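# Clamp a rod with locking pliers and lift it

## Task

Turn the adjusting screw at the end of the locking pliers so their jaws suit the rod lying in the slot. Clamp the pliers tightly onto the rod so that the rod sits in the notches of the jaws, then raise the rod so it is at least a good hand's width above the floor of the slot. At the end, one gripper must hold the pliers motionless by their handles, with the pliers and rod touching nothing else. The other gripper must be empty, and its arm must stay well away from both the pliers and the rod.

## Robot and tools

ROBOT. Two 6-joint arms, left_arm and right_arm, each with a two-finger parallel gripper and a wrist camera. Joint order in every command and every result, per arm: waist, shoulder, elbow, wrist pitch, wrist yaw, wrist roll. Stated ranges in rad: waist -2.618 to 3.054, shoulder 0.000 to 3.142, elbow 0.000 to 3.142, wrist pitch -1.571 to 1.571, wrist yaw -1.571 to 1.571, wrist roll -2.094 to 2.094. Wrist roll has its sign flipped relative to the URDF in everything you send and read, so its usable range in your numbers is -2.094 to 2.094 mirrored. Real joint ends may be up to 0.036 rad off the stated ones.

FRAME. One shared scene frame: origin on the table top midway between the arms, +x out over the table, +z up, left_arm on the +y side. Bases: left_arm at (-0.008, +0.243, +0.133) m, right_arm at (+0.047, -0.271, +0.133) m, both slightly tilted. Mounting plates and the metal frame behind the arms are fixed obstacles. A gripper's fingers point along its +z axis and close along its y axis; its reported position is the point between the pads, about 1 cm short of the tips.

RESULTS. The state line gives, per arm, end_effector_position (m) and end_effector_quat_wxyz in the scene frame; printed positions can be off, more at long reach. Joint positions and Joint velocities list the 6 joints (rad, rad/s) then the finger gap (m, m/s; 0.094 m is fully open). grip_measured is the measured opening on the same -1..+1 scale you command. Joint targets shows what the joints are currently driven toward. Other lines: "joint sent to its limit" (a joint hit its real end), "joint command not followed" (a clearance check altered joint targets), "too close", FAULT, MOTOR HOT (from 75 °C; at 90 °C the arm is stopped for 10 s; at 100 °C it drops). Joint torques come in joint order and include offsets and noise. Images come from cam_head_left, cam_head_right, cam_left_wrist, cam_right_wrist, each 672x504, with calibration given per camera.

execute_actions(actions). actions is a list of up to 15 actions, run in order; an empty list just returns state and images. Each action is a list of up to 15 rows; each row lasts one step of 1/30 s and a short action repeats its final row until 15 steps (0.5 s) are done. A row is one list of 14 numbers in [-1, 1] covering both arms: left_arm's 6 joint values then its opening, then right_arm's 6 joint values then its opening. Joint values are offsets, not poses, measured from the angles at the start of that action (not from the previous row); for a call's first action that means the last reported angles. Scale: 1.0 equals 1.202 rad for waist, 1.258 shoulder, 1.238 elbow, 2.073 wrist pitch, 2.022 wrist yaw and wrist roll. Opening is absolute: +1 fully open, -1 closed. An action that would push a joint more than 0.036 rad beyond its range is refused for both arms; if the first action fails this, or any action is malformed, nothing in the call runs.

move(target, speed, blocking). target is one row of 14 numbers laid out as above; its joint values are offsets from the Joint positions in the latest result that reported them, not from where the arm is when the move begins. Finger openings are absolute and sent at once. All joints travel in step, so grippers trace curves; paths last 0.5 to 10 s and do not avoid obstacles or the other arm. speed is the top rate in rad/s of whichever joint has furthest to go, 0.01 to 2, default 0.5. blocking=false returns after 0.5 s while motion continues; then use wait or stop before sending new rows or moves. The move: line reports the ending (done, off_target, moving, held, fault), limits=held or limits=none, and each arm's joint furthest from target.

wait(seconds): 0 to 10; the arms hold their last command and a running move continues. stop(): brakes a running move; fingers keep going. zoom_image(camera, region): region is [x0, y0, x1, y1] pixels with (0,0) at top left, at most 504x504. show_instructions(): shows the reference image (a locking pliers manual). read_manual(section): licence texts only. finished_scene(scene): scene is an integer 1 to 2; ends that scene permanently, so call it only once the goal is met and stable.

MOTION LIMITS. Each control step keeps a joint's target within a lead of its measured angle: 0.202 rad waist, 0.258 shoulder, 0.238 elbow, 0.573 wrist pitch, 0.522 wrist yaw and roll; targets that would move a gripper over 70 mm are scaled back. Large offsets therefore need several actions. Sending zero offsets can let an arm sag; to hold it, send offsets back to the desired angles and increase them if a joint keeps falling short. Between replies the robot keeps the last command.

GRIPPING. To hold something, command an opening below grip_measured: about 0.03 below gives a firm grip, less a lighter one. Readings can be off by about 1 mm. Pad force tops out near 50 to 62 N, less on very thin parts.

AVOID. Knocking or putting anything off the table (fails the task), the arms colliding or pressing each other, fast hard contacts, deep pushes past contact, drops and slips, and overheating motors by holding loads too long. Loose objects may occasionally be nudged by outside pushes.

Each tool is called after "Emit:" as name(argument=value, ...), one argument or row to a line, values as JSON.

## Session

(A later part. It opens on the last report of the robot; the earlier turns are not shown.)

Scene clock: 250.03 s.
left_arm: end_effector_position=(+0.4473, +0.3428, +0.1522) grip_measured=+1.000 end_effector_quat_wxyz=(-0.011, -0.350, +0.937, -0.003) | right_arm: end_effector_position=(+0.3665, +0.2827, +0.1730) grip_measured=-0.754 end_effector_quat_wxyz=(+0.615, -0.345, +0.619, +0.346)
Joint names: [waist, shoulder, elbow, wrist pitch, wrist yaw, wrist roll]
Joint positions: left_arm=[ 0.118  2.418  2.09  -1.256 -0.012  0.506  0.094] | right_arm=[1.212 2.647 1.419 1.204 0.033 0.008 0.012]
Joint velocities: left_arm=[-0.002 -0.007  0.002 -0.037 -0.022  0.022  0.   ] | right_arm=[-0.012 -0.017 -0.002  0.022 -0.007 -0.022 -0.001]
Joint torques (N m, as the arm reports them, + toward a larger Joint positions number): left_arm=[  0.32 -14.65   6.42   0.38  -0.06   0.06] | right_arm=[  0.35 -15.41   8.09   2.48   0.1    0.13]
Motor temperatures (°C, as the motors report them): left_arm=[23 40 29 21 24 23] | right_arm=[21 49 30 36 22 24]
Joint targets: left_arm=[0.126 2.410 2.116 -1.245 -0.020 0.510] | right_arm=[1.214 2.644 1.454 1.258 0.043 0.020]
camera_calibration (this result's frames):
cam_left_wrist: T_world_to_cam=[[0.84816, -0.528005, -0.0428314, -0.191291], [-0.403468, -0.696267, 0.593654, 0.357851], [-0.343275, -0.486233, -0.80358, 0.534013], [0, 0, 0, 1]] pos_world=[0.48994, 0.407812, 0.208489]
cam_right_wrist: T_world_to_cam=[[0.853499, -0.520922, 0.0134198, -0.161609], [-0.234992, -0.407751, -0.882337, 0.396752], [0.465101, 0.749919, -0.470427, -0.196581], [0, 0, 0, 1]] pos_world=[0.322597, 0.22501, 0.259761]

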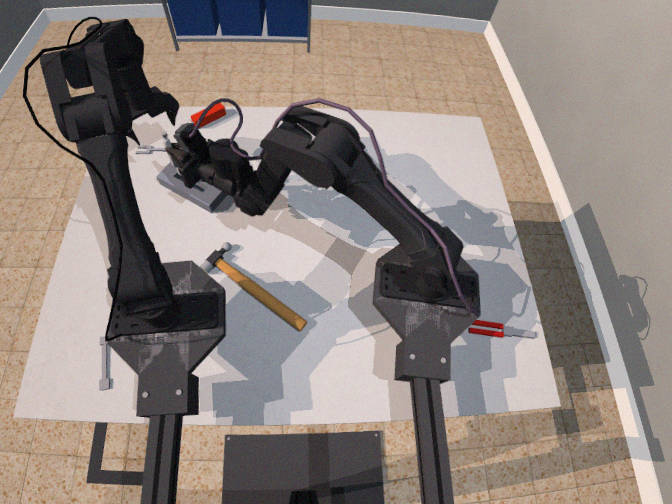

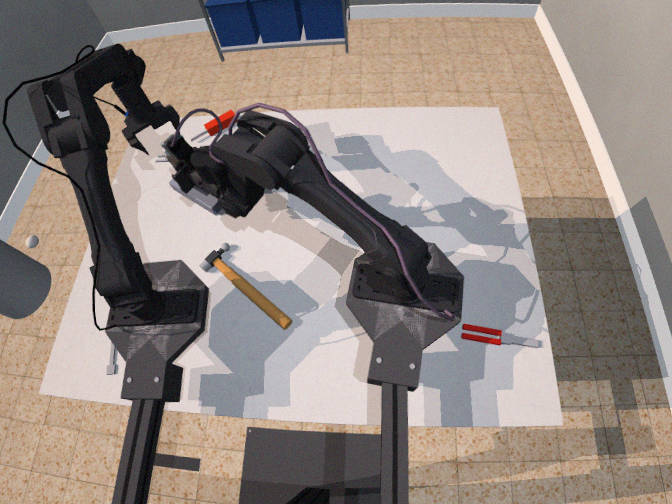

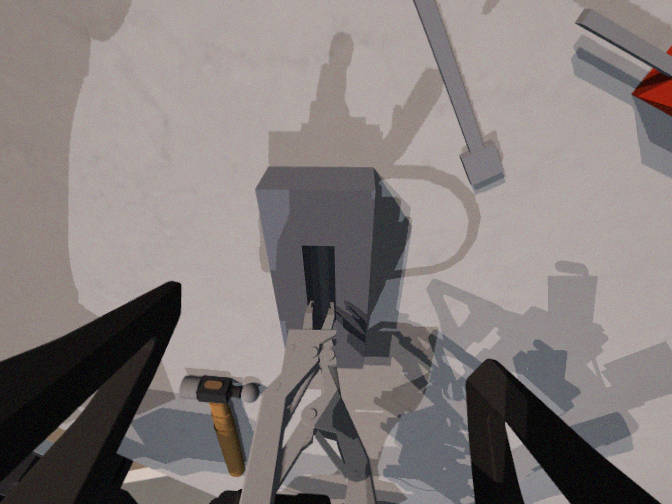

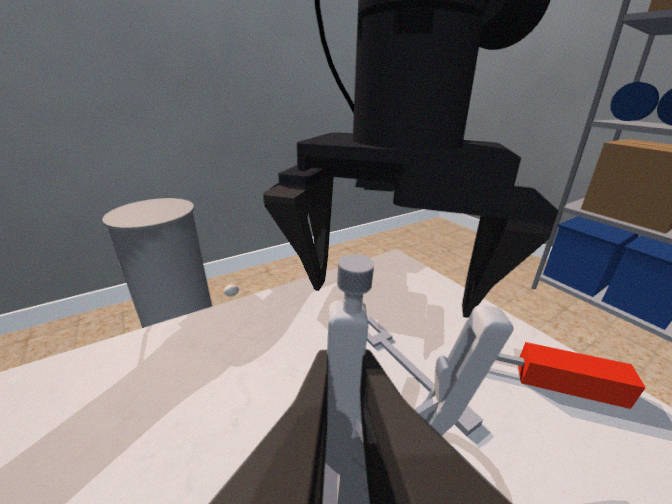

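Emit:
execute_actions(
  actions=[
    [[0.006,-0.006,0.021,0.005,-0.004,0.002,1,0.002,0.002,0.030,0.029,0.003,0.006,-0.84],[0.006,-0.006,0.021,0.005,-0.004,0.002,1,0.002,0.006,0.032,0.031,0.003,0.006,-0.84],[0.006,-0.006,0.021,0.005,-0.004,0.002,1,0.002,0.010,0.034,0.033,0.003,0.006,-0.84],[0.006,-0.006,0.021,0.005,-0.004,0.002,1,0.002,0.015,0.036,0.035,0.003,0.006,-0.84],[0.006,-0.006,0.021,0.005,-0.004,0.002,1,0.002,0.020,0.038,0.037,0.003,0.006,-0.84],[0.006,-0.006,0.021,0.005,-0.004,0.002,1,0.002,0.025,0.040,0.039,0.003,0.006,-0.84],[0.006,-0.006,0.021,0.005,-0.004,0.002,1,0.002,0.030,0.042,0.040,0.003,0.006,-0.84],[0.006,-0.006,0.021,0.005,-0.004,0.002,1,0.002,0.035,0.044,0.041,0.003,0.006,-0.84],[0.006,-0.006,0.021,0.005,-0.004,0.002,1,0.002,0.039,0.046,0.042,0.003,0.006,-0.84],[0.006,-0.006,0.021,0.005,-0.004,0.002,1,0.002,0.043,0.0475,0.0425,0.003,0.006,-0.84],[0.006,-0.006,0.021,0.005,-0.004,0.002,1,0.002,0.046,0.0485,0.0425,0.003,0.006,-0.84]],
  ],
)

Emit:
zoom_image(
  camera="cam_left_wrist",
  region=[240, 220, 420, 400],
)

Scene clock: 258.73 s.
left_arm: end_effector_position=(+0.4473, +0.3428, +0.1522) grip_measured=+1.000 end_effector_quat_wxyz=(-0.011, -0.350, +0.937, -0.003) | right_arm: end_effector_position=(+0.3669, +0.2835, +0.1557) grip_measured=-0.754 end_effector_quat_wxyz=(+0.616, -0.345, +0.618, +0.347)
Joint names: [waist, shoulder, elbow, wrist pitch, wrist yaw, wrist roll]
Joint positions: left_arm=[ 0.118  2.418  2.09  -1.256 -0.012  0.506  0.094] | right_arm=[1.212 2.705 1.448 1.238 0.034 0.008 0.012]
Joint velocities: left_arm=[ 0.012 -0.007  0.002  0.051 -0.022  0.051  0.   ] | right_arm=[-0.002  0.076 -0.022 -0.022 -0.007 -0.037  0.   ]
Joint torques (N m, as the arm reports them, + toward a larger Joint positions number): left_arm=[  0.32 -14.64   6.42   0.37  -0.06   0.06] | right_arm=[  0.35 -15.89   7.68   2.49   0.09   0.13]
Motor temperatures (°C, as the motors report them): left_arm=[23 40 29 21 24 23] | right_arm=[21 49 30 37 22 24]
Joint targets: left_arm=[0.126 2.410 2.116 -1.245 -0.020 0.510] | right_arm=[1.214 2.704 1.479 1.292 0.040 0.020]
camera_calibration (this result's frames):
cam_left_wrist: T_world_to_cam=[[0.84816, -0.528005, -0.0428314, -0.191291], [-0.403468, -0.696267, 0.593654, 0.357851], [-0.343275, -0.486233, -0.80358, 0.534013], [0, 0, 0, 1]] pos_world=[0.48994, 0.407812, 0.208489]
cam_right_wrist: T_world_to_cam=[[0.853066, -0.521632, 0.0133327, -0.1609], [-0.234157, -0.40552, -0.883586, 0.381105], [0.466313, 0.750635, -0.46808, -0.206461], [0, 0, 0, 1]] pos_world=[0.322773, 0.225593, 0.242244]

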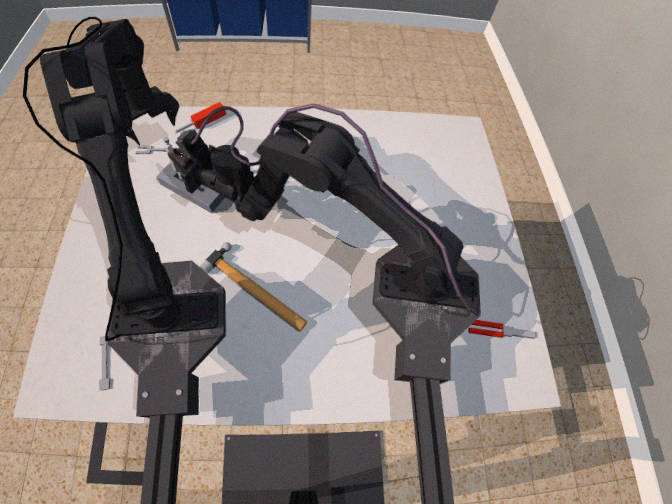

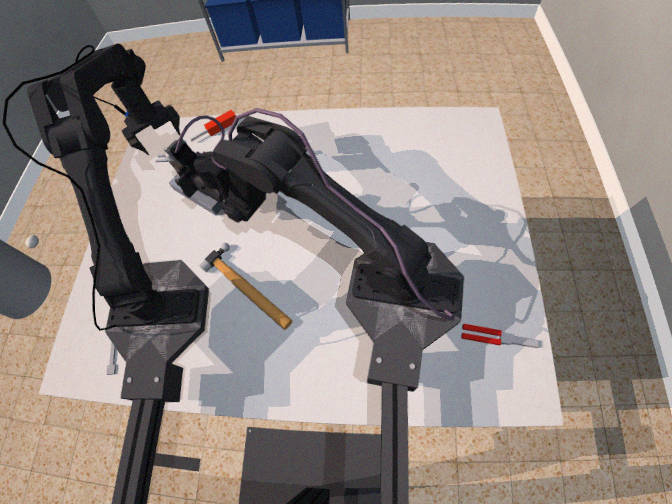

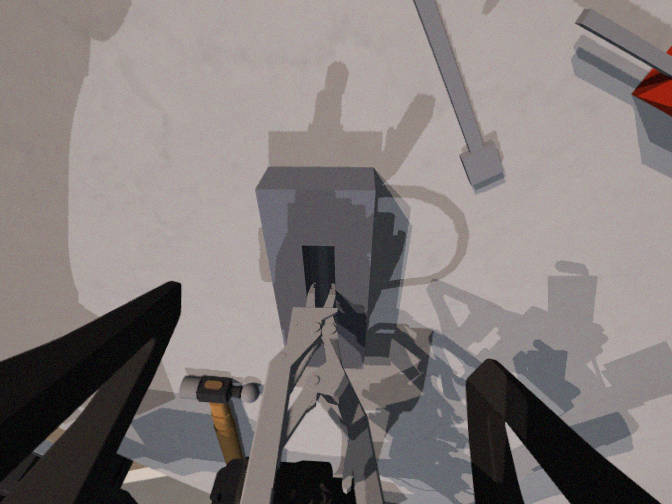

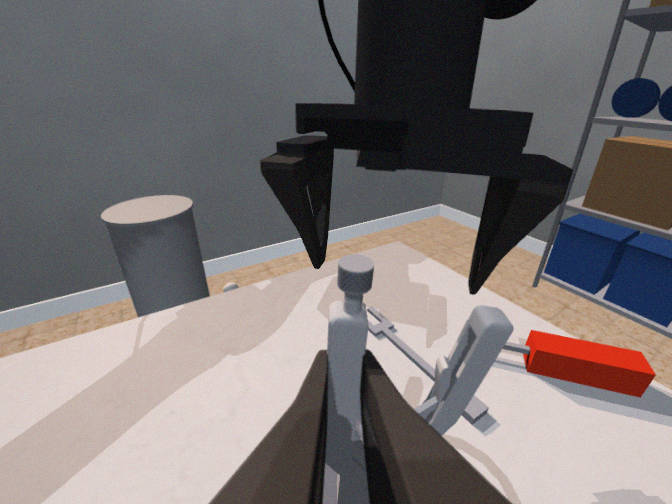

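Region (240, 220, 420, 400) of cam_left_wrist's 672x504 image, scaled by 2.800, with more detail than that image has.

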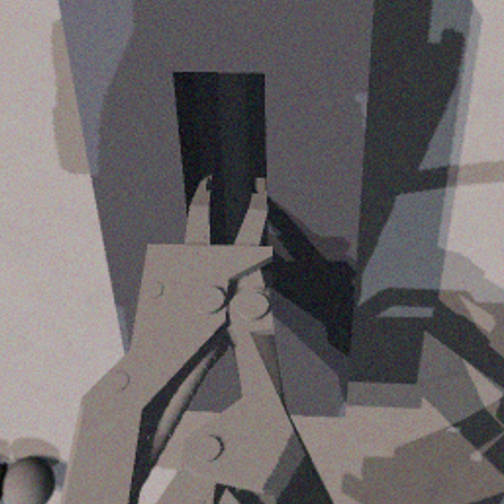

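Emit:
execute_actions(
  actions=[
    [[0.006,-0.006,0.021,0.005,-0.004,0.002,1,0.002,0.003,0.027,0.028,0.002,0.006,-0.84],[0.006,-0.006,0.021,0.005,-0.004,0.002,1,0.002,0.007,0.029,0.030,0.002,0.006,-0.84],[0.006,-0.006,0.021,0.005,-0.004,0.002,1,0.002,0.011,0.032,0.032,0.002,0.006,-0.84],[0.006,-0.006,0.021,0.005,-0.004,0.002,1,0.002,0.015,0.034,0.033,0.002,0.006,-0.84],[0.006,-0.006,0.021,0.005,-0.004,0.002,1,0.002,0.019,0.036,0.035,0.002,0.006,-0.84],[0.006,-0.006,0.021,0.005,-0.004,0.002,1,0.002,0.023,0.038,0.036,0.002,0.006,-0.84],[0.006,-0.006,0.021,0.005,-0.004,0.002,1,0.002,0.027,0.040,0.037,0.002,0.006,-0.84],[0.006,-0.006,0.021,0.005,-0.004,0.002,1,0.002,0.031,0.042,0.038,0.002,0.006,-0.84],[0.006,-0.006,0.021,0.005,-0.004,0.002,1,0.002,0.035,0.044,0.039,0.002,0.006,-0.84],[0.006,-0.006,0.021,0.005,-0.004,0.002,1,0.002,0.039,0.046,0.040,0.002,0.006,-0.84],[0.006,-0.006,0.021,0.005,-0.004,0.002,1,0.002,0.042,0.048,0.0405,0.002,0.006,-0.84],[0.006,-0.006,0.021,0.005,-0.004,0.002,1,0.002,0.045,0.049,0.0405,0.002,0.006,-0.84],[0.006,-0.006,0.021,0.005,-0.004,0.002,1,0.002,0.0475,0.050,0.0405,0.002,0.006,-0.84]],
  ],
)

Emit:
zoom_image(
  camera="cam_left_wrist",
  region=[240, 220, 420, 400],
)

Scene clock: 271.63 s.
left_arm: end_effector_position=(+0.4473, +0.3428, +0.1522) grip_measured=+1.000 end_effector_quat_wxyz=(-0.011, -0.350, +0.937, -0.003) | right_arm: end_effector_position=(+0.3671, +0.2842, +0.1411) grip_measured=-0.754 end_effector_quat_wxyz=(+0.618, -0.343, +0.616, +0.348)
Joint names: [waist, shoulder, elbow, wrist pitch, wrist yaw, wrist roll]
Joint positions: left_arm=[ 0.118  2.418  2.09  -1.256 -0.012  0.506  0.094] | right_arm=[1.212 2.76  1.478 1.269 0.034 0.009 0.012]
Joint velocities: left_arm=[ 0.007 -0.017 -0.002 -0.051  0.125  0.051  0.   ] | right_arm=[ 0.007  0.081 -0.017 -0.037  0.022  0.125  0.001]
Joint torques (N m, as the arm reports them, + toward a larger Joint positions number): left_arm=[  0.31 -14.66   6.42   0.38  -0.06   0.06] | right_arm=[  0.33 -15.47   7.64   2.46   0.04   0.13]
Motor temperatures (°C, as the motors report them): left_arm=[23 40 29 21 24 23] | right_arm=[21 50 30 38 22 24]
Joint targets: left_arm=[0.126 2.410 2.116 -1.245 -0.020 0.510] | right_arm=[1.214 2.765 1.510 1.322 0.038 0.021]
camera_calibration (this result's frames):
cam_left_wrist: T_world_to_cam=[[0.84816, -0.528005, -0.0428314, -0.191291], [-0.403468, -0.696267, 0.593654, 0.357851], [-0.343275, -0.486233, -0.80358, 0.534013], [0, 0, 0, 1]] pos_world=[0.48994, 0.407812, 0.208489]
cam_right_wrist: T_world_to_cam=[[0.852967, -0.521791, 0.0134688, -0.16044], [-0.230745, -0.400092, -0.886952, 0.366265], [0.468192, 0.753433, -0.461666, -0.216333], [0, 0, 0, 1]] pos_world=[0.322649, 0.225816, 0.227146]

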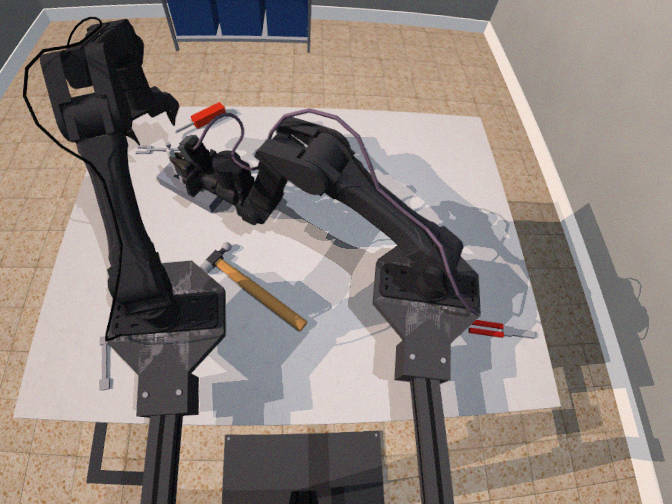

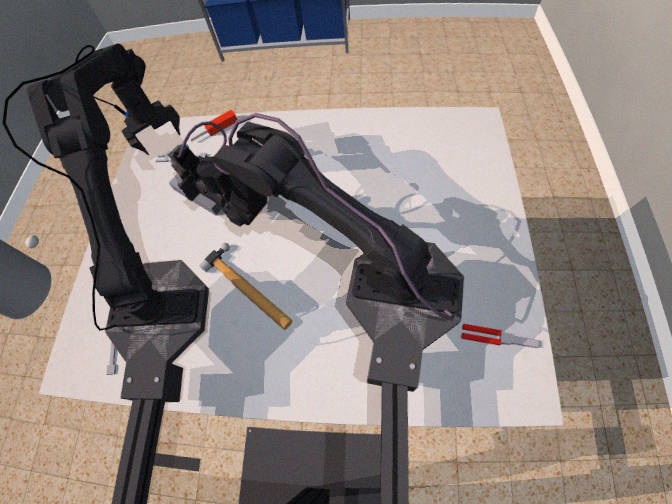

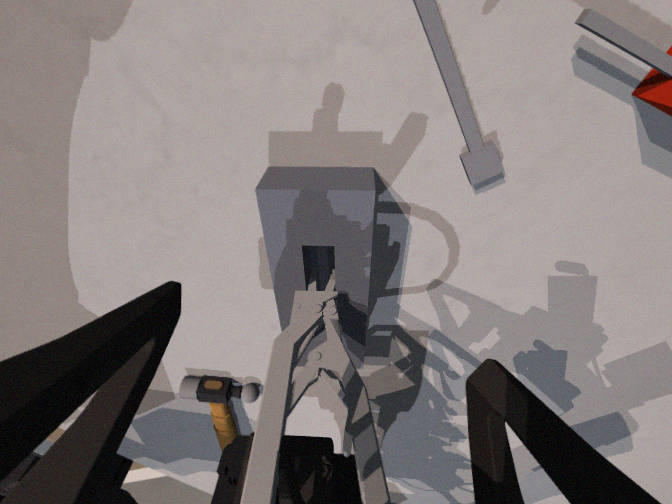

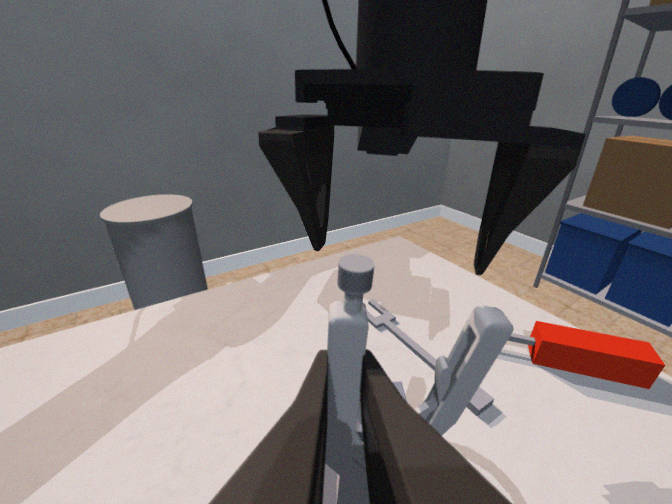

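Region (240, 220, 420, 400) of cam_left_wrist's 672x504 image, scaled by 2.800, with more detail than that image has.

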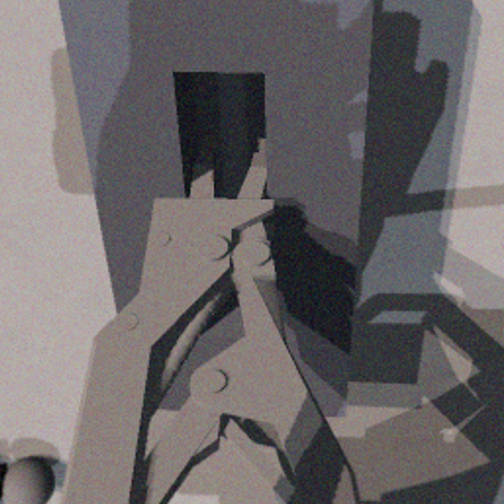

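Emit:
execute_actions(
  actions=[],
)

Emit:
zoom_image(
  camera="cam_left_wrist",
  region=[270, 230, 370, 330],
)

Scene clock: 274.07 s.
left_arm: end_effector_position=(+0.4473, +0.3428, +0.1522) grip_measured=+1.000 end_effector_quat_wxyz=(-0.011, -0.350, +0.937, -0.003) | right_arm: end_effector_position=(+0.3667, +0.2836, +0.1374) grip_measured=-0.754 end_effector_quat_wxyz=(+0.616, -0.345, +0.617, +0.347)
Joint names: [waist, shoulder, elbow, wrist pitch, wrist yaw, wrist roll]
Joint positions: left_arm=[ 0.118  2.418  2.09  -1.256 -0.012  0.506  0.094] | right_arm=[1.212 2.766 1.478 1.27  0.034 0.009 0.012]
Joint velocities: left_arm=[-0.012 -0.017  0.002 -0.022 -0.125  0.051  0.   ] | right_arm=[ 0.007 -0.017 -0.017 -0.066  0.022  0.022 -0.001]
Joint torques (N m, as the arm reports them, + toward a larger Joint positions number): left_arm=[  0.32 -14.66   6.42   0.38  -0.06   0.06] | right_arm=[  0.35 -15.51   7.56   2.45   0.05   0.13]
Motor temperatures (°C, as the motors report them): left_arm=[23 40 29 21 24 23] | right_arm=[21 50 30 38 22 24]
Joint targets: left_arm=[0.126 2.410 2.116 -1.245 -0.020 0.510] | right_arm=[1.214 2.765 1.510 1.322 0.038 0.021]
camera_calibration (this result's frames):
cam_left_wrist: T_world_to_cam=[[0.84816, -0.528005, -0.0428314, -0.191291], [-0.403468, -0.696267, 0.593654, 0.357851], [-0.343275, -0.486233, -0.80358, 0.534013], [0, 0, 0, 1]] pos_world=[0.48994, 0.407812, 0.208489]
cam_right_wrist: T_world_to_cam=[[0.853042, -0.521663, 0.0136626, -0.160458], [-0.233213, -0.404518, -0.884295, 0.364455], [0.466831, 0.751154, -0.46673, -0.21559], [0, 0, 0, 1]] pos_world=[0.322517, 0.225665, 0.223856]

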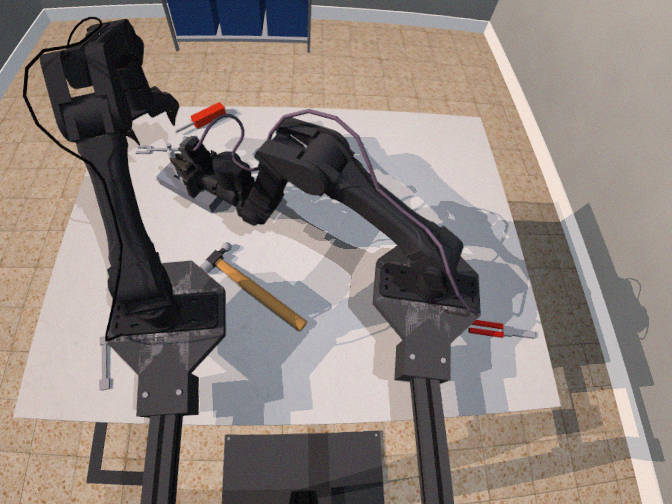

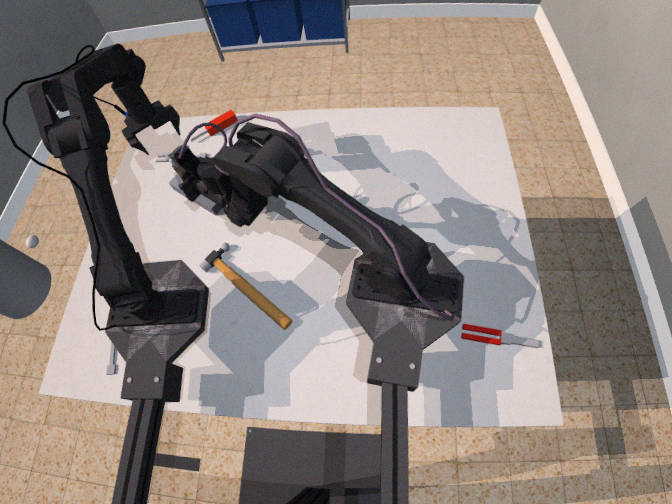

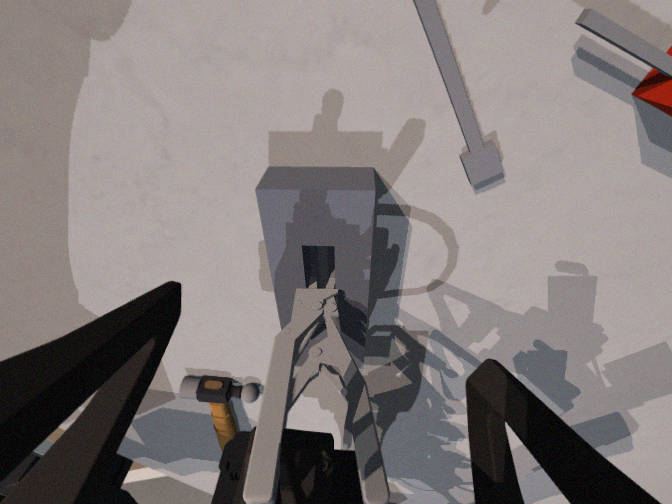

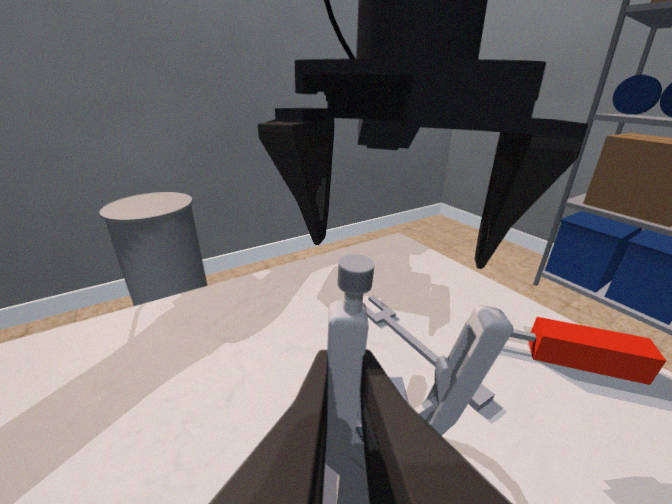

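Region (270, 230, 370, 330) of cam_left_wrist's 672x504 image, scaled by 5.040, with more detail than that image has.

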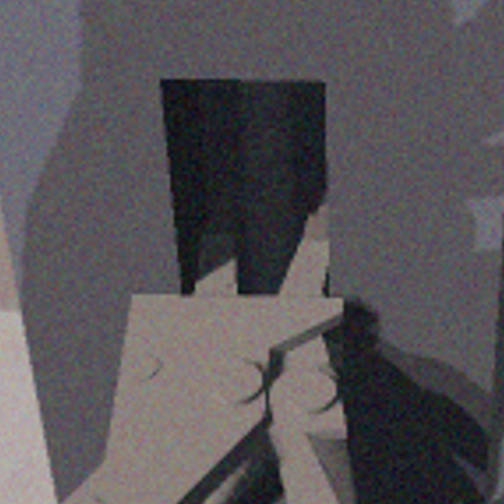

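Emit:
execute_actions(
  actions=[
    [[0.006,-0.006,0.021,0.005,-0.004,0.002,1,0.002,0.0,0.025,0.020,0.002,0.006,-0.84],[0.006,-0.006,0.021,0.005,-0.004,0.002,1,0.002,0.0,0.025,0.015,0.002,0.006,-0.84],[0.006,-0.006,0.021,0.005,-0.004,0.002,1,0.002,0.0,0.025,0.011,0.002,0.006,-0.84],[0.006,-0.006,0.021,0.005,-0.004,0.002,1,0.002,0.0,0.025,0.008,0.002,0.006,-0.84],[0.006,-0.006,0.021,0.005,-0.004,0.002,1,0.002,0.0,0.025,0.005,0.002,0.006,-0.84],[0.006,-0.006,0.021,0.005,-0.004,0.002,1,0.002,0.0,0.025,0.003,0.002,0.006,-0.84]],
  ],
)

Emit:
zoom_image(
  camera="cam_left_wrist",
  region=[270, 230, 370, 330],
)

Scene clock: 282.77 s.
left_arm: end_effector_position=(+0.4473, +0.3428, +0.1522) grip_measured=+1.000 end_effector_quat_wxyz=(-0.011, -0.350, +0.937, -0.003) | right_arm: end_effector_position=(+0.3667, +0.2836, +0.1359) grip_measured=-0.754 end_effector_quat_wxyz=(+0.614, -0.346, +0.619, +0.346)
Joint names: [waist, shoulder, elbow, wrist pitch, wrist yaw, wrist roll]
Joint positions: left_arm=[ 0.118  2.418  2.09  -1.256 -0.012  0.506  0.094] | right_arm=[1.212 2.766 1.478 1.264 0.034 0.009 0.012]
Joint velocities: left_arm=[-0.007  0.012 -0.002 -0.007 -0.051  0.007  0.   ] | right_arm=[-0.012 -0.012  0.002  0.037 -0.051 -0.037  0.001]
Joint torques (N m, as the arm reports them, + toward a larger Joint positions number): left_arm=[  0.31 -14.65   6.42   0.38  -0.06   0.06] | right_arm=[  0.37 -15.41   7.52   2.04   0.06   0.13]
Motor temperatures (°C, as the motors report them): left_arm=[23 41 29 21 24 23] | right_arm=[21 50 30 38 22 24]
Joint targets: left_arm=[0.126 2.410 2.116 -1.245 -0.020 0.510] | right_arm=[1.214 2.766 1.509 1.276 0.038 0.021]
camera_calibration (this result's frames):
cam_left_wrist: T_world_to_cam=[[0.84816, -0.528005, -0.0428314, -0.191291], [-0.403468, -0.696267, 0.593654, 0.357851], [-0.343275, -0.486233, -0.80358, 0.534013], [0, 0, 0, 1]] pos_world=[0.48994, 0.407812, 0.208489]
cam_right_wrist: T_world_to_cam=[[0.853122, -0.521526, 0.0138684, -0.160515], [-0.235837, -0.409225, -0.881428, 0.365019], [0.465363, 0.748696, -0.472114, -0.214326], [0, 0, 0, 1]] pos_world=[0.322763, 0.226127, 0.222778]

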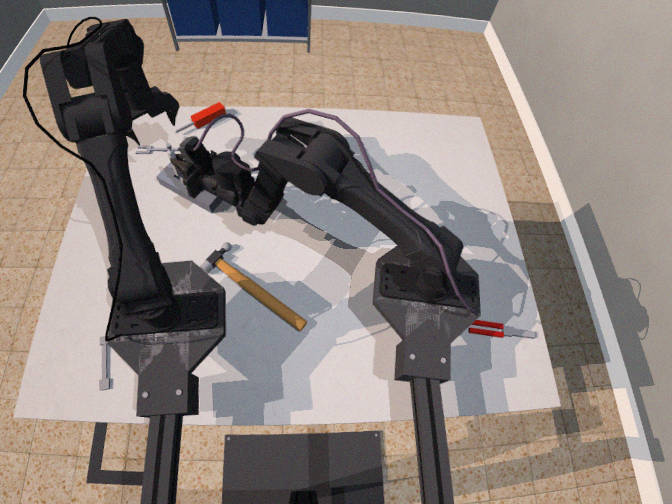

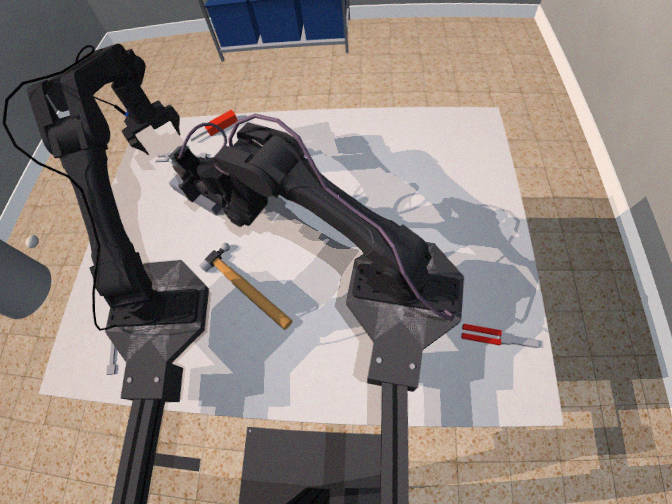

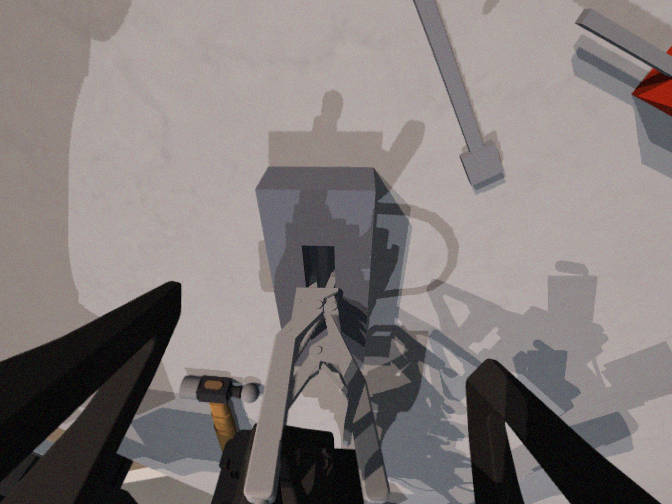

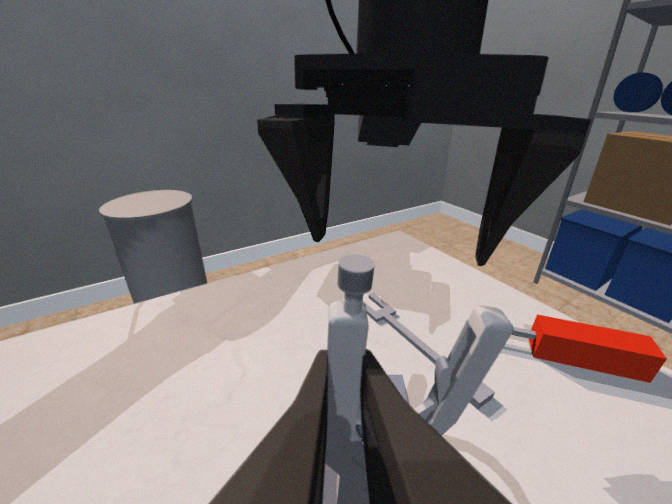

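Region (270, 230, 370, 330) of cam_left_wrist's 672x504 image, scaled by 5.040, with more detail than that image has.

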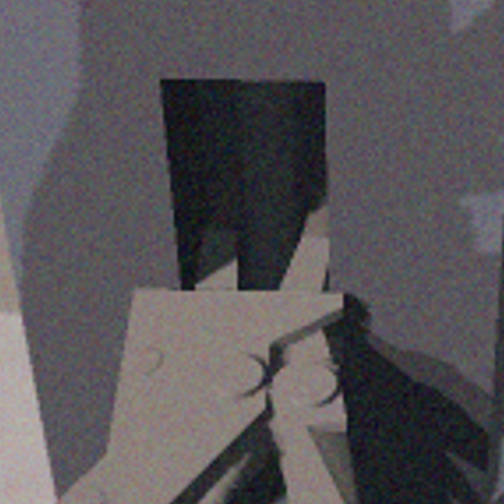

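Emit:
execute_actions(
  actions=[
    [[0.006,-0.006,0.021,0.005,-0.004,0.002,0.8,0.002,0.0,0.022,0.005,0.002,0.004,-0.72],[0.006,-0.006,0.021,0.005,-0.004,0.002,0.6,0.002,0.0,0.018,0.005,0.002,0.004,-0.62],[0.006,-0.006,0.021,0.005,-0.004,0.002,0.4,0.002,0.0,0.012,0.007,0.002,0.004,-0.53],[0.006,-0.006,0.021,0.005,-0.004,0.002,0.2,0.002,0.0,0.004,0.012,0.002,0.004,-0.47],[0.006,-0.006,0.021,0.005,-0.004,0.002,0.0,0.002,0.0,-0.004,0.020,0.002,0.004,-0.45],[0.006,-0.006,0.021,0.005,-0.004,0.002,-0.2,0.002,0.0,-0.012,0.029,0.002,0.004,-0.45],[0.006,-0.006,0.021,0.005,-0.004,0.002,-0.35,0.002,0.0,-0.022,0.038,0.002,0.004,-0.45],[0.006,-0.006,0.021,0.005,-0.004,0.002,-0.45,0.002,0.0,-0.034,0.046,0.002,0.004,-0.45],[0.006,-0.006,0.021,0.005,-0.004,0.002,-0.5,0.002,0.0,-0.046,0.053,0.002,0.004,-0.45],[0.006,-0.006,0.021,0.005,-0.004,0.002,-0.5,0.002,0.0,-0.058,0.058,0.002,0.004,-0.45],[0.006,-0.006,0.021,0.005,-0.004,0.002,-0.5,0.002,0.0,-0.069,0.060,0.002,0.004,-0.45],[0.006,-0.006,0.021,0.005,-0.004,0.002,-0.5,0.002,0.0,-0.079,0.060,0.002,0.004,-0.45],[0.006,-0.006,0.021,0.005,-0.004,0.002,-0.5,0.002,0.0,-0.087,0.060,0.002,0.004,-0.45],[0.006,-0.006,0.021,0.005,-0.004,0.002,-0.5,0.002,0.0,-0.092,0.060,0.002,0.004,-0.45],[0.006,-0.006,0.021,0.005,-0.004,0.002,-0.5,0.002,0.0,-0.093,0.060,0.002,0.004,-0.45]],
  ],
)

Scene clock: 323.03 s.
left_arm: end_effector_position=(+0.4473, +0.3428, +0.1522) grip_measured=-0.498 end_effector_quat_wxyz=(-0.011, -0.350, +0.937, -0.003) | right_arm: end_effector_position=(+0.3568, +0.2664, +0.1284) grip_measured=-0.453 end_effector_quat_wxyz=(+0.618, -0.343, +0.615, +0.348)
Joint names: [waist, shoulder, elbow, wrist pitch, wrist yaw, wrist roll]
Joint positions: left_arm=[ 0.118  2.418  2.09  -1.256 -0.012  0.506  0.024] | right_arm=[1.212 2.766 1.388 1.367 0.034 0.009 0.026]
Joint velocities: left_arm=[ 0.002  0.002 -0.002 -0.022 -0.022  0.022  0.   ] | right_arm=[-0.007  0.002 -0.271  0.022 -0.037 -0.007  0.   ]
Joint torques (N m, as the arm reports them, + toward a larger Joint positions number): left_arm=[  0.32 -14.64   6.42   0.37  -0.06   0.06] | right_arm=[  0.38 -14.97   3.72   2.1    0.06   0.08]
Motor temperatures (°C, as the motors report them): left_arm=[23 41 29 21 24 23] | right_arm=[21 51 30 37 22 24]
Joint targets: left_arm=[0.126 2.410 2.116 -1.245 -0.020 0.510] | right_arm=[1.214 2.766 1.363 1.388 0.038 0.017]
camera_calibration (this result's frames):
cam_left_wrist: T_world_to_cam=[[0.848361, -0.527682, -0.0428395, -0.191491], [-0.4032, -0.696425, 0.593651, 0.357785], [-0.343093, -0.486358, -0.803581, 0.533975], [0, 0, 0, 1]] pos_world=[0.489916, 0.407827, 0.208489]
cam_right_wrist: T_world_to_cam=[[0.853146, -0.521499, 0.0134198, -0.160879], [-0.229929, -0.398995, -0.887657, 0.345027], [0.468267, 0.754216, -0.460309, -0.204365], [0, 0, 0, 1]] pos_world=[0.312282, 0.207901, 0.214354]

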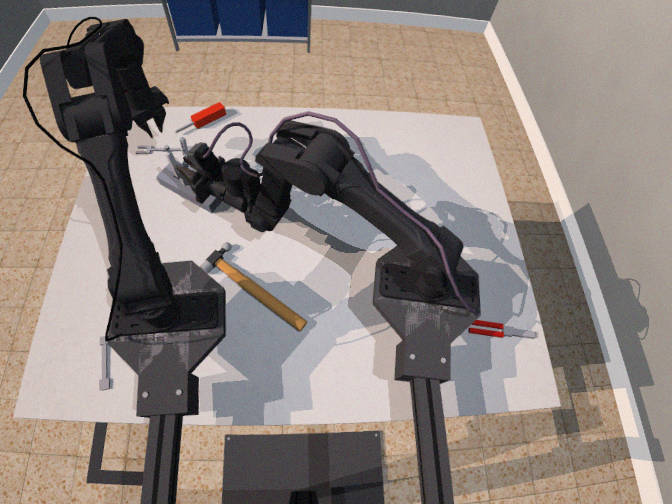

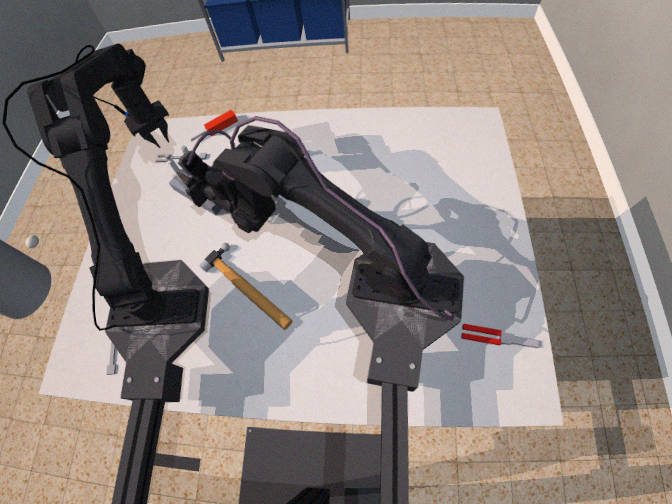

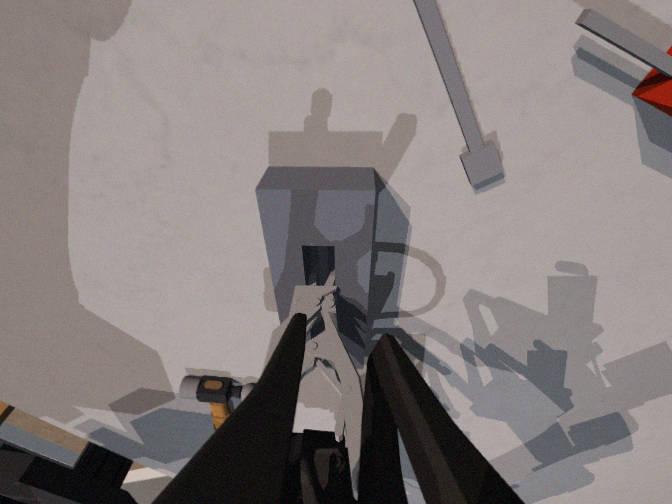

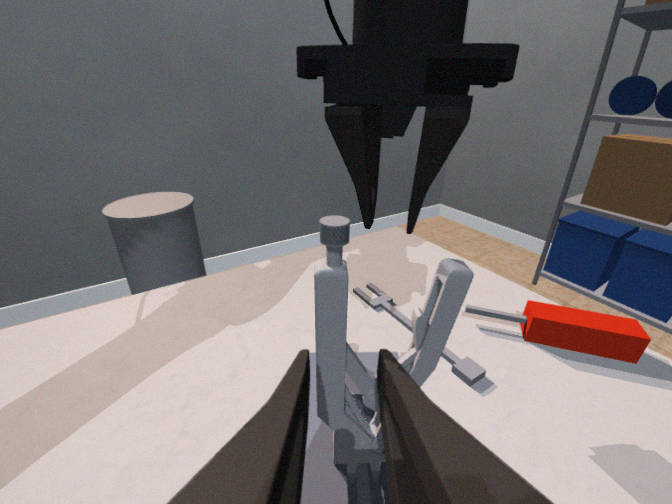

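Emit:
move(
  target=[-0.103, -0.339, -0.321, 0.008, -0.009, 0.002, -0.5, -0.0408, 0.0, -0.0202, 0.010, -0.0242, 0.004, 0.8],
  speed=0.7,
)

Scene clock: 334.27 s.
left_arm: end_effector_position=(+0.3766, +0.2841, +0.2201) grip_measured=-0.498 end_effector_quat_wxyz=(-0.000, -0.295, +0.956, -0.003) | right_arm: end_effector_position=(+0.3716, +0.2545, +0.1279) grip_measured=+0.797 end_effector_quat_wxyz=(+0.620, -0.342, +0.615, +0.348)
Joint names: [waist, shoulder, elbow, wrist pitch, wrist yaw, wrist roll]
Joint positions: left_arm=[ 0.002  2.014  1.697 -1.248 -0.016  0.506  0.024] | right_arm=[ 1.17   2.766  1.376  1.382 -0.005  0.009  0.084]
Joint velocities: left_arm=[-0.002  0.002 -0.007 -0.051  0.037  0.007  0.001] | right_arm=[-0.002  0.007  0.002 -0.051 -0.007  0.066  0.   ]
Joint torques (N m, as the arm reports them, + toward a larger Joint positions number): left_arm=[ -0.83 -12.8    4.25   0.4   -0.11   0.06] | right_arm=[ -0.51 -14.86   3.35   1.97  -0.09   0.08]
Motor temperatures (°C, as the motors report them): left_arm=[23 42 29 21 24 23] | right_arm=[21 51 29 37 22 24]
Joint targets: left_arm=[-0.005 1.992 1.692 -1.239 -0.030 0.510] | right_arm=[1.162 2.766 1.363 1.387 -0.015 0.017]
move: off_target (left_arm); limits=none; left_arm: farthest joint: the shoulder, 0.023 radians from its target (0.426 radians at the start); right_arm: farthest joint: the elbow, 0.013 radians from its target (0.013 radians at the start)
camera_calibration (this result's frames):
cam_left_wrist: T_world_to_cam=[[0.782134, -0.622378, -0.0302114, -0.110499], [-0.493509, -0.648328, 0.579758, 0.271525], [-0.380416, -0.438539, -0.814228, 0.538522], [0, 0, 0, 1]] pos_world=[0.425287, 0.343428, 0.277722]
cam_right_wrist: T_world_to_cam=[[0.851508, -0.524182, 0.0129501, -0.178403], [-0.229763, -0.395211, -0.889392, 0.342371], [0.471321, 0.754349, -0.456963, -0.204193], [0, 0, 0, 1]] pos_world=[0.326816, 0.195825, 0.213504]

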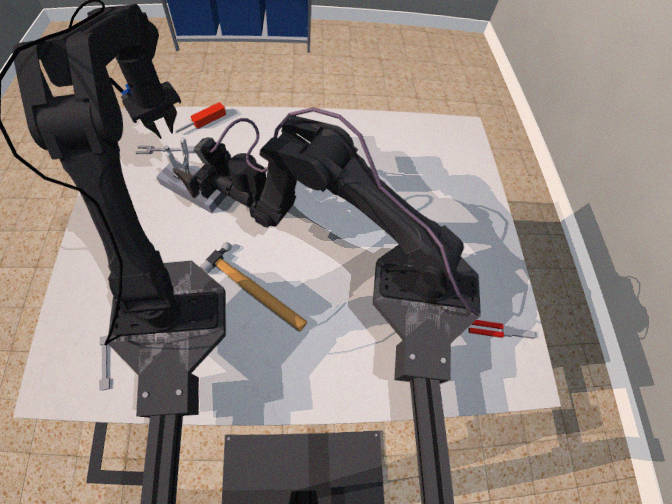

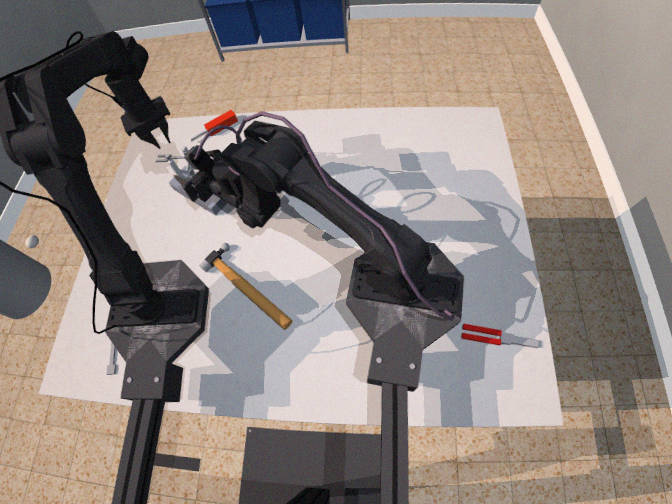

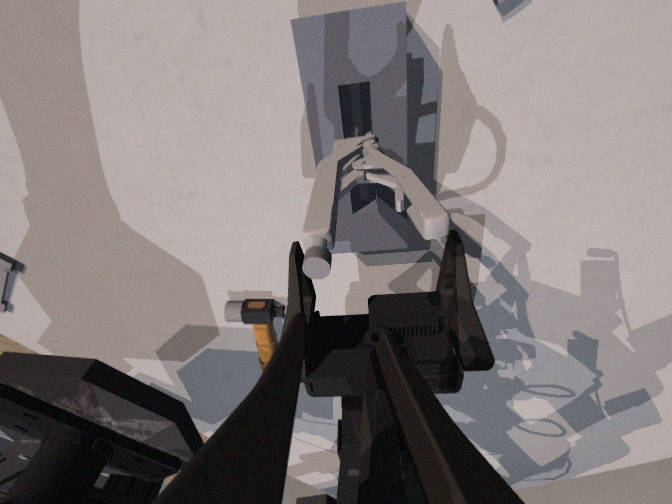

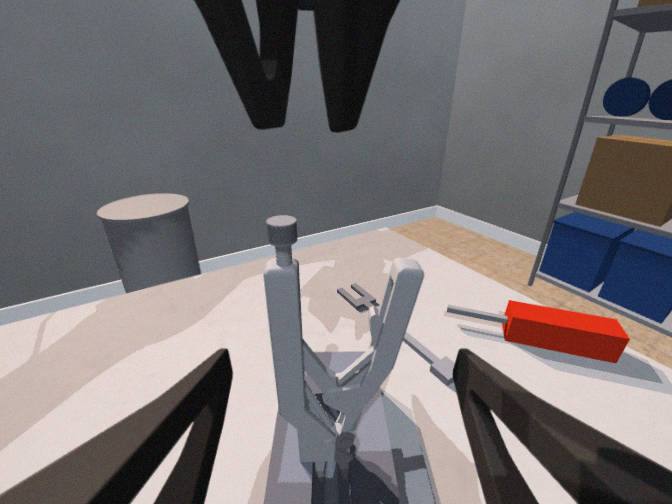

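Emit:
execute_actions(
  actions=[
    [[-0.005,-0.017,0.004,0.004,-0.007,0.002,-0.5,-0.004,0.003,0.0,-0.004,-0.006,0.004,0.75],[-0.005,-0.017,0.004,0.004,-0.007,0.002,-0.5,-0.004,0.006,0.015,-0.012,-0.008,0.004,0.7],[-0.005,-0.017,0.004,0.004,-0.007,0.002,-0.5,-0.004,0.010,0.028,-0.020,-0.010,0.004,0.65],[-0.005,-0.017,0.004,0.004,-0.007,0.002,-0.5,-0.004,0.015,0.042,-0.028,-0.012,0.004,0.6],[-0.005,-0.017,0.004,0.004,-0.007,0.002,-0.5,-0.004,0.020,0.057,-0.036,-0.013,0.004,0.6],[-0.005,-0.017,0.004,0.004,-0.007,0.002,-0.5,-0.004,0.026,0.073,-0.043,-0.014,0.004,0.6],[-0.005,-0.017,0.004,0.004,-0.007,0.002,-0.5,-0.004,0.032,0.089,-0.050,-0.015,0.004,0.6],[-0.005,-0.017,0.004,0.004,-0.007,0.002,-0.5,-0.004,0.038,0.105,-0.056,-0.016,0.004,0.6],[-0.005,-0.017,0.004,0.004,-0.007,0.002,-0.5,-0.004,0.043,0.120,-0.060,-0.016,0.004,0.6],[-0.005,-0.017,0.004,0.004,-0.007,0.002,-0.5,-0.004,0.048,0.133,-0.063,-0.016,0.004,0.6],[-0.005,-0.017,0.004,0.004,-0.007,0.002,-0.5,-0.004,0.052,0.144,-0.065,-0.016,0.004,0.6],[-0.005,-0.017,0.004,0.004,-0.007,0.002,-0.5,-0.004,0.055,0.152,-0.065,-0.016,0.004,0.6],[-0.005,-0.017,0.004,0.004,-0.007,0.002,-0.5,-0.004,0.057,0.157,-0.065,-0.016,0.004,0.6]],
  ],
)

Scene clock: 347.77 s.
left_arm: end_effector_position=(+0.3766, +0.2843, +0.2201) grip_measured=-0.498 end_effector_quat_wxyz=(-0.000, -0.295, +0.956, -0.003) | right_arm: end_effector_position=(+0.3853, +0.2832, +0.1402) grip_measured=+0.603 end_effector_quat_wxyz=(+0.628, -0.342, +0.599, +0.361)
Joint names: [waist, shoulder, elbow, wrist pitch, wrist yaw, wrist roll]
Joint positions: left_arm=[ 0.002  2.014  1.697 -1.248 -0.017  0.506  0.024] | right_arm=[ 1.17   2.814  1.548  1.296 -0.026  0.009  0.075]
Joint velocities: left_arm=[-0.012 -0.017 -0.017 -0.022 -0.022 -0.007  0.001] | right_arm=[-0.007  0.027  0.061 -0.007  0.066 -0.051 -0.   ]
Joint torques (N m, as the arm reports them, + toward a larger Joint positions number): left_arm=[ -0.73 -12.68   4.94   0.41  -0.11   0.06] | right_arm=[ -0.29 -13.86   6.56   1.54  -0.1    0.09]
Motor temperatures (°C, as the motors report them): left_arm=[23 41 28 21 24 23] | right_arm=[21 50 28 37 22 24]
Joint targets: left_arm=[-0.004 1.993 1.702 -1.239 -0.031 0.510] | right_arm=[1.165 2.838 1.571 1.247 -0.037 0.017]
camera_calibration (this result's frames):
cam_left_wrist: T_world_to_cam=[[0.782132, -0.622354, -0.0307393, -0.110295], [-0.493468, -0.648769, 0.5793, 0.271817], [-0.380473, -0.43792, -0.814534, 0.538489], [0, 0, 0, 1]] pos_world=[0.425278, 0.34352, 0.277763]
cam_right_wrist: T_world_to_cam=[[0.861801, -0.507051, 0.0141241, -0.184118], [-0.203755, -0.371539, -0.905783, 0.353379], [0.464525, 0.777726, -0.423507, -0.235383], [0, 0, 0, 1]] pos_world=[0.340017, 0.221001, 0.222999]

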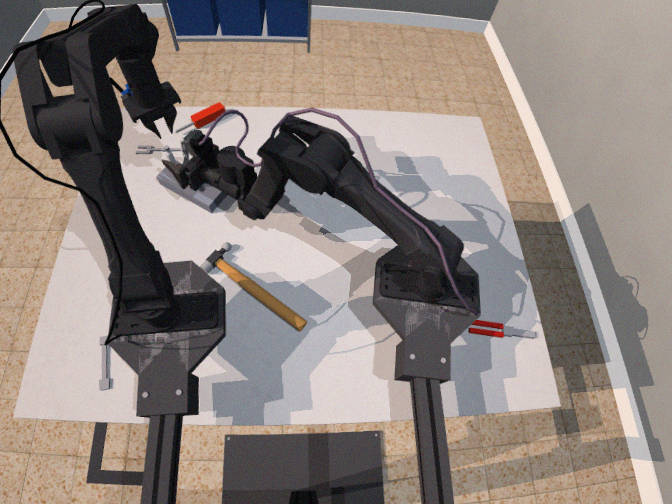

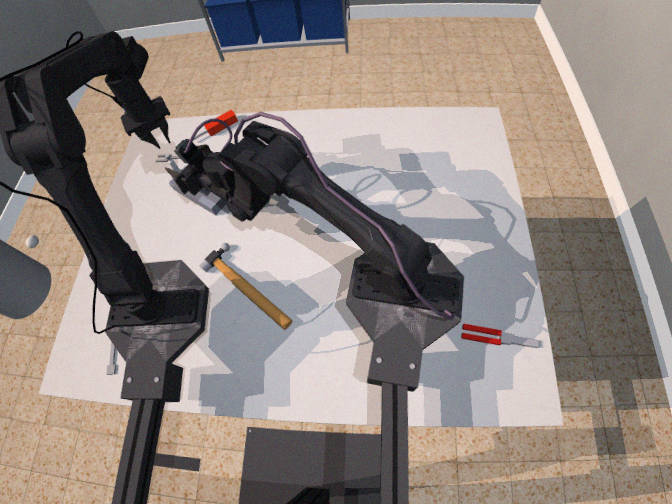

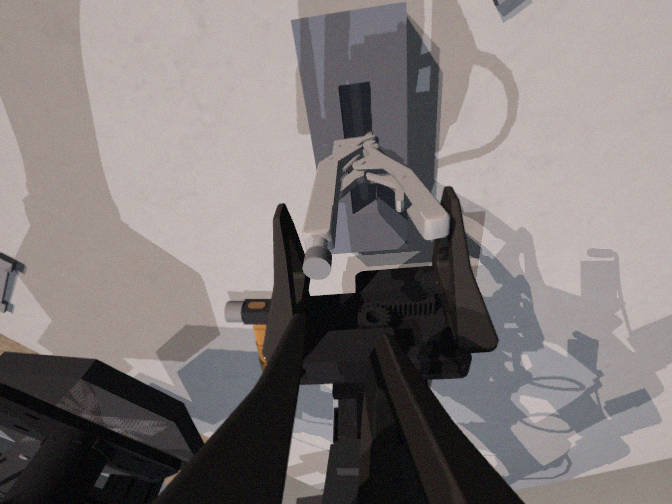

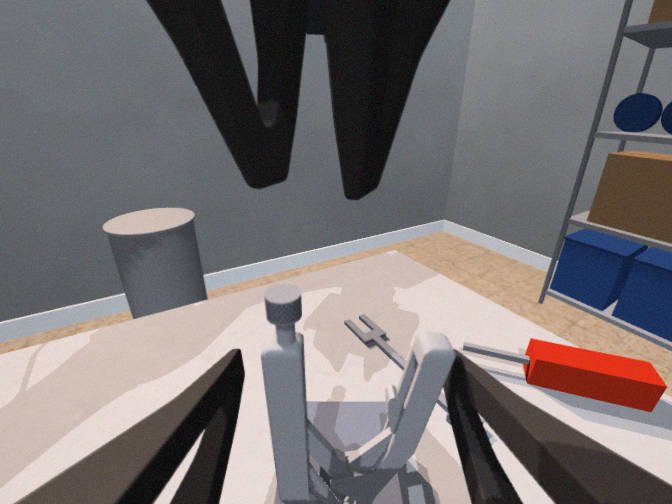

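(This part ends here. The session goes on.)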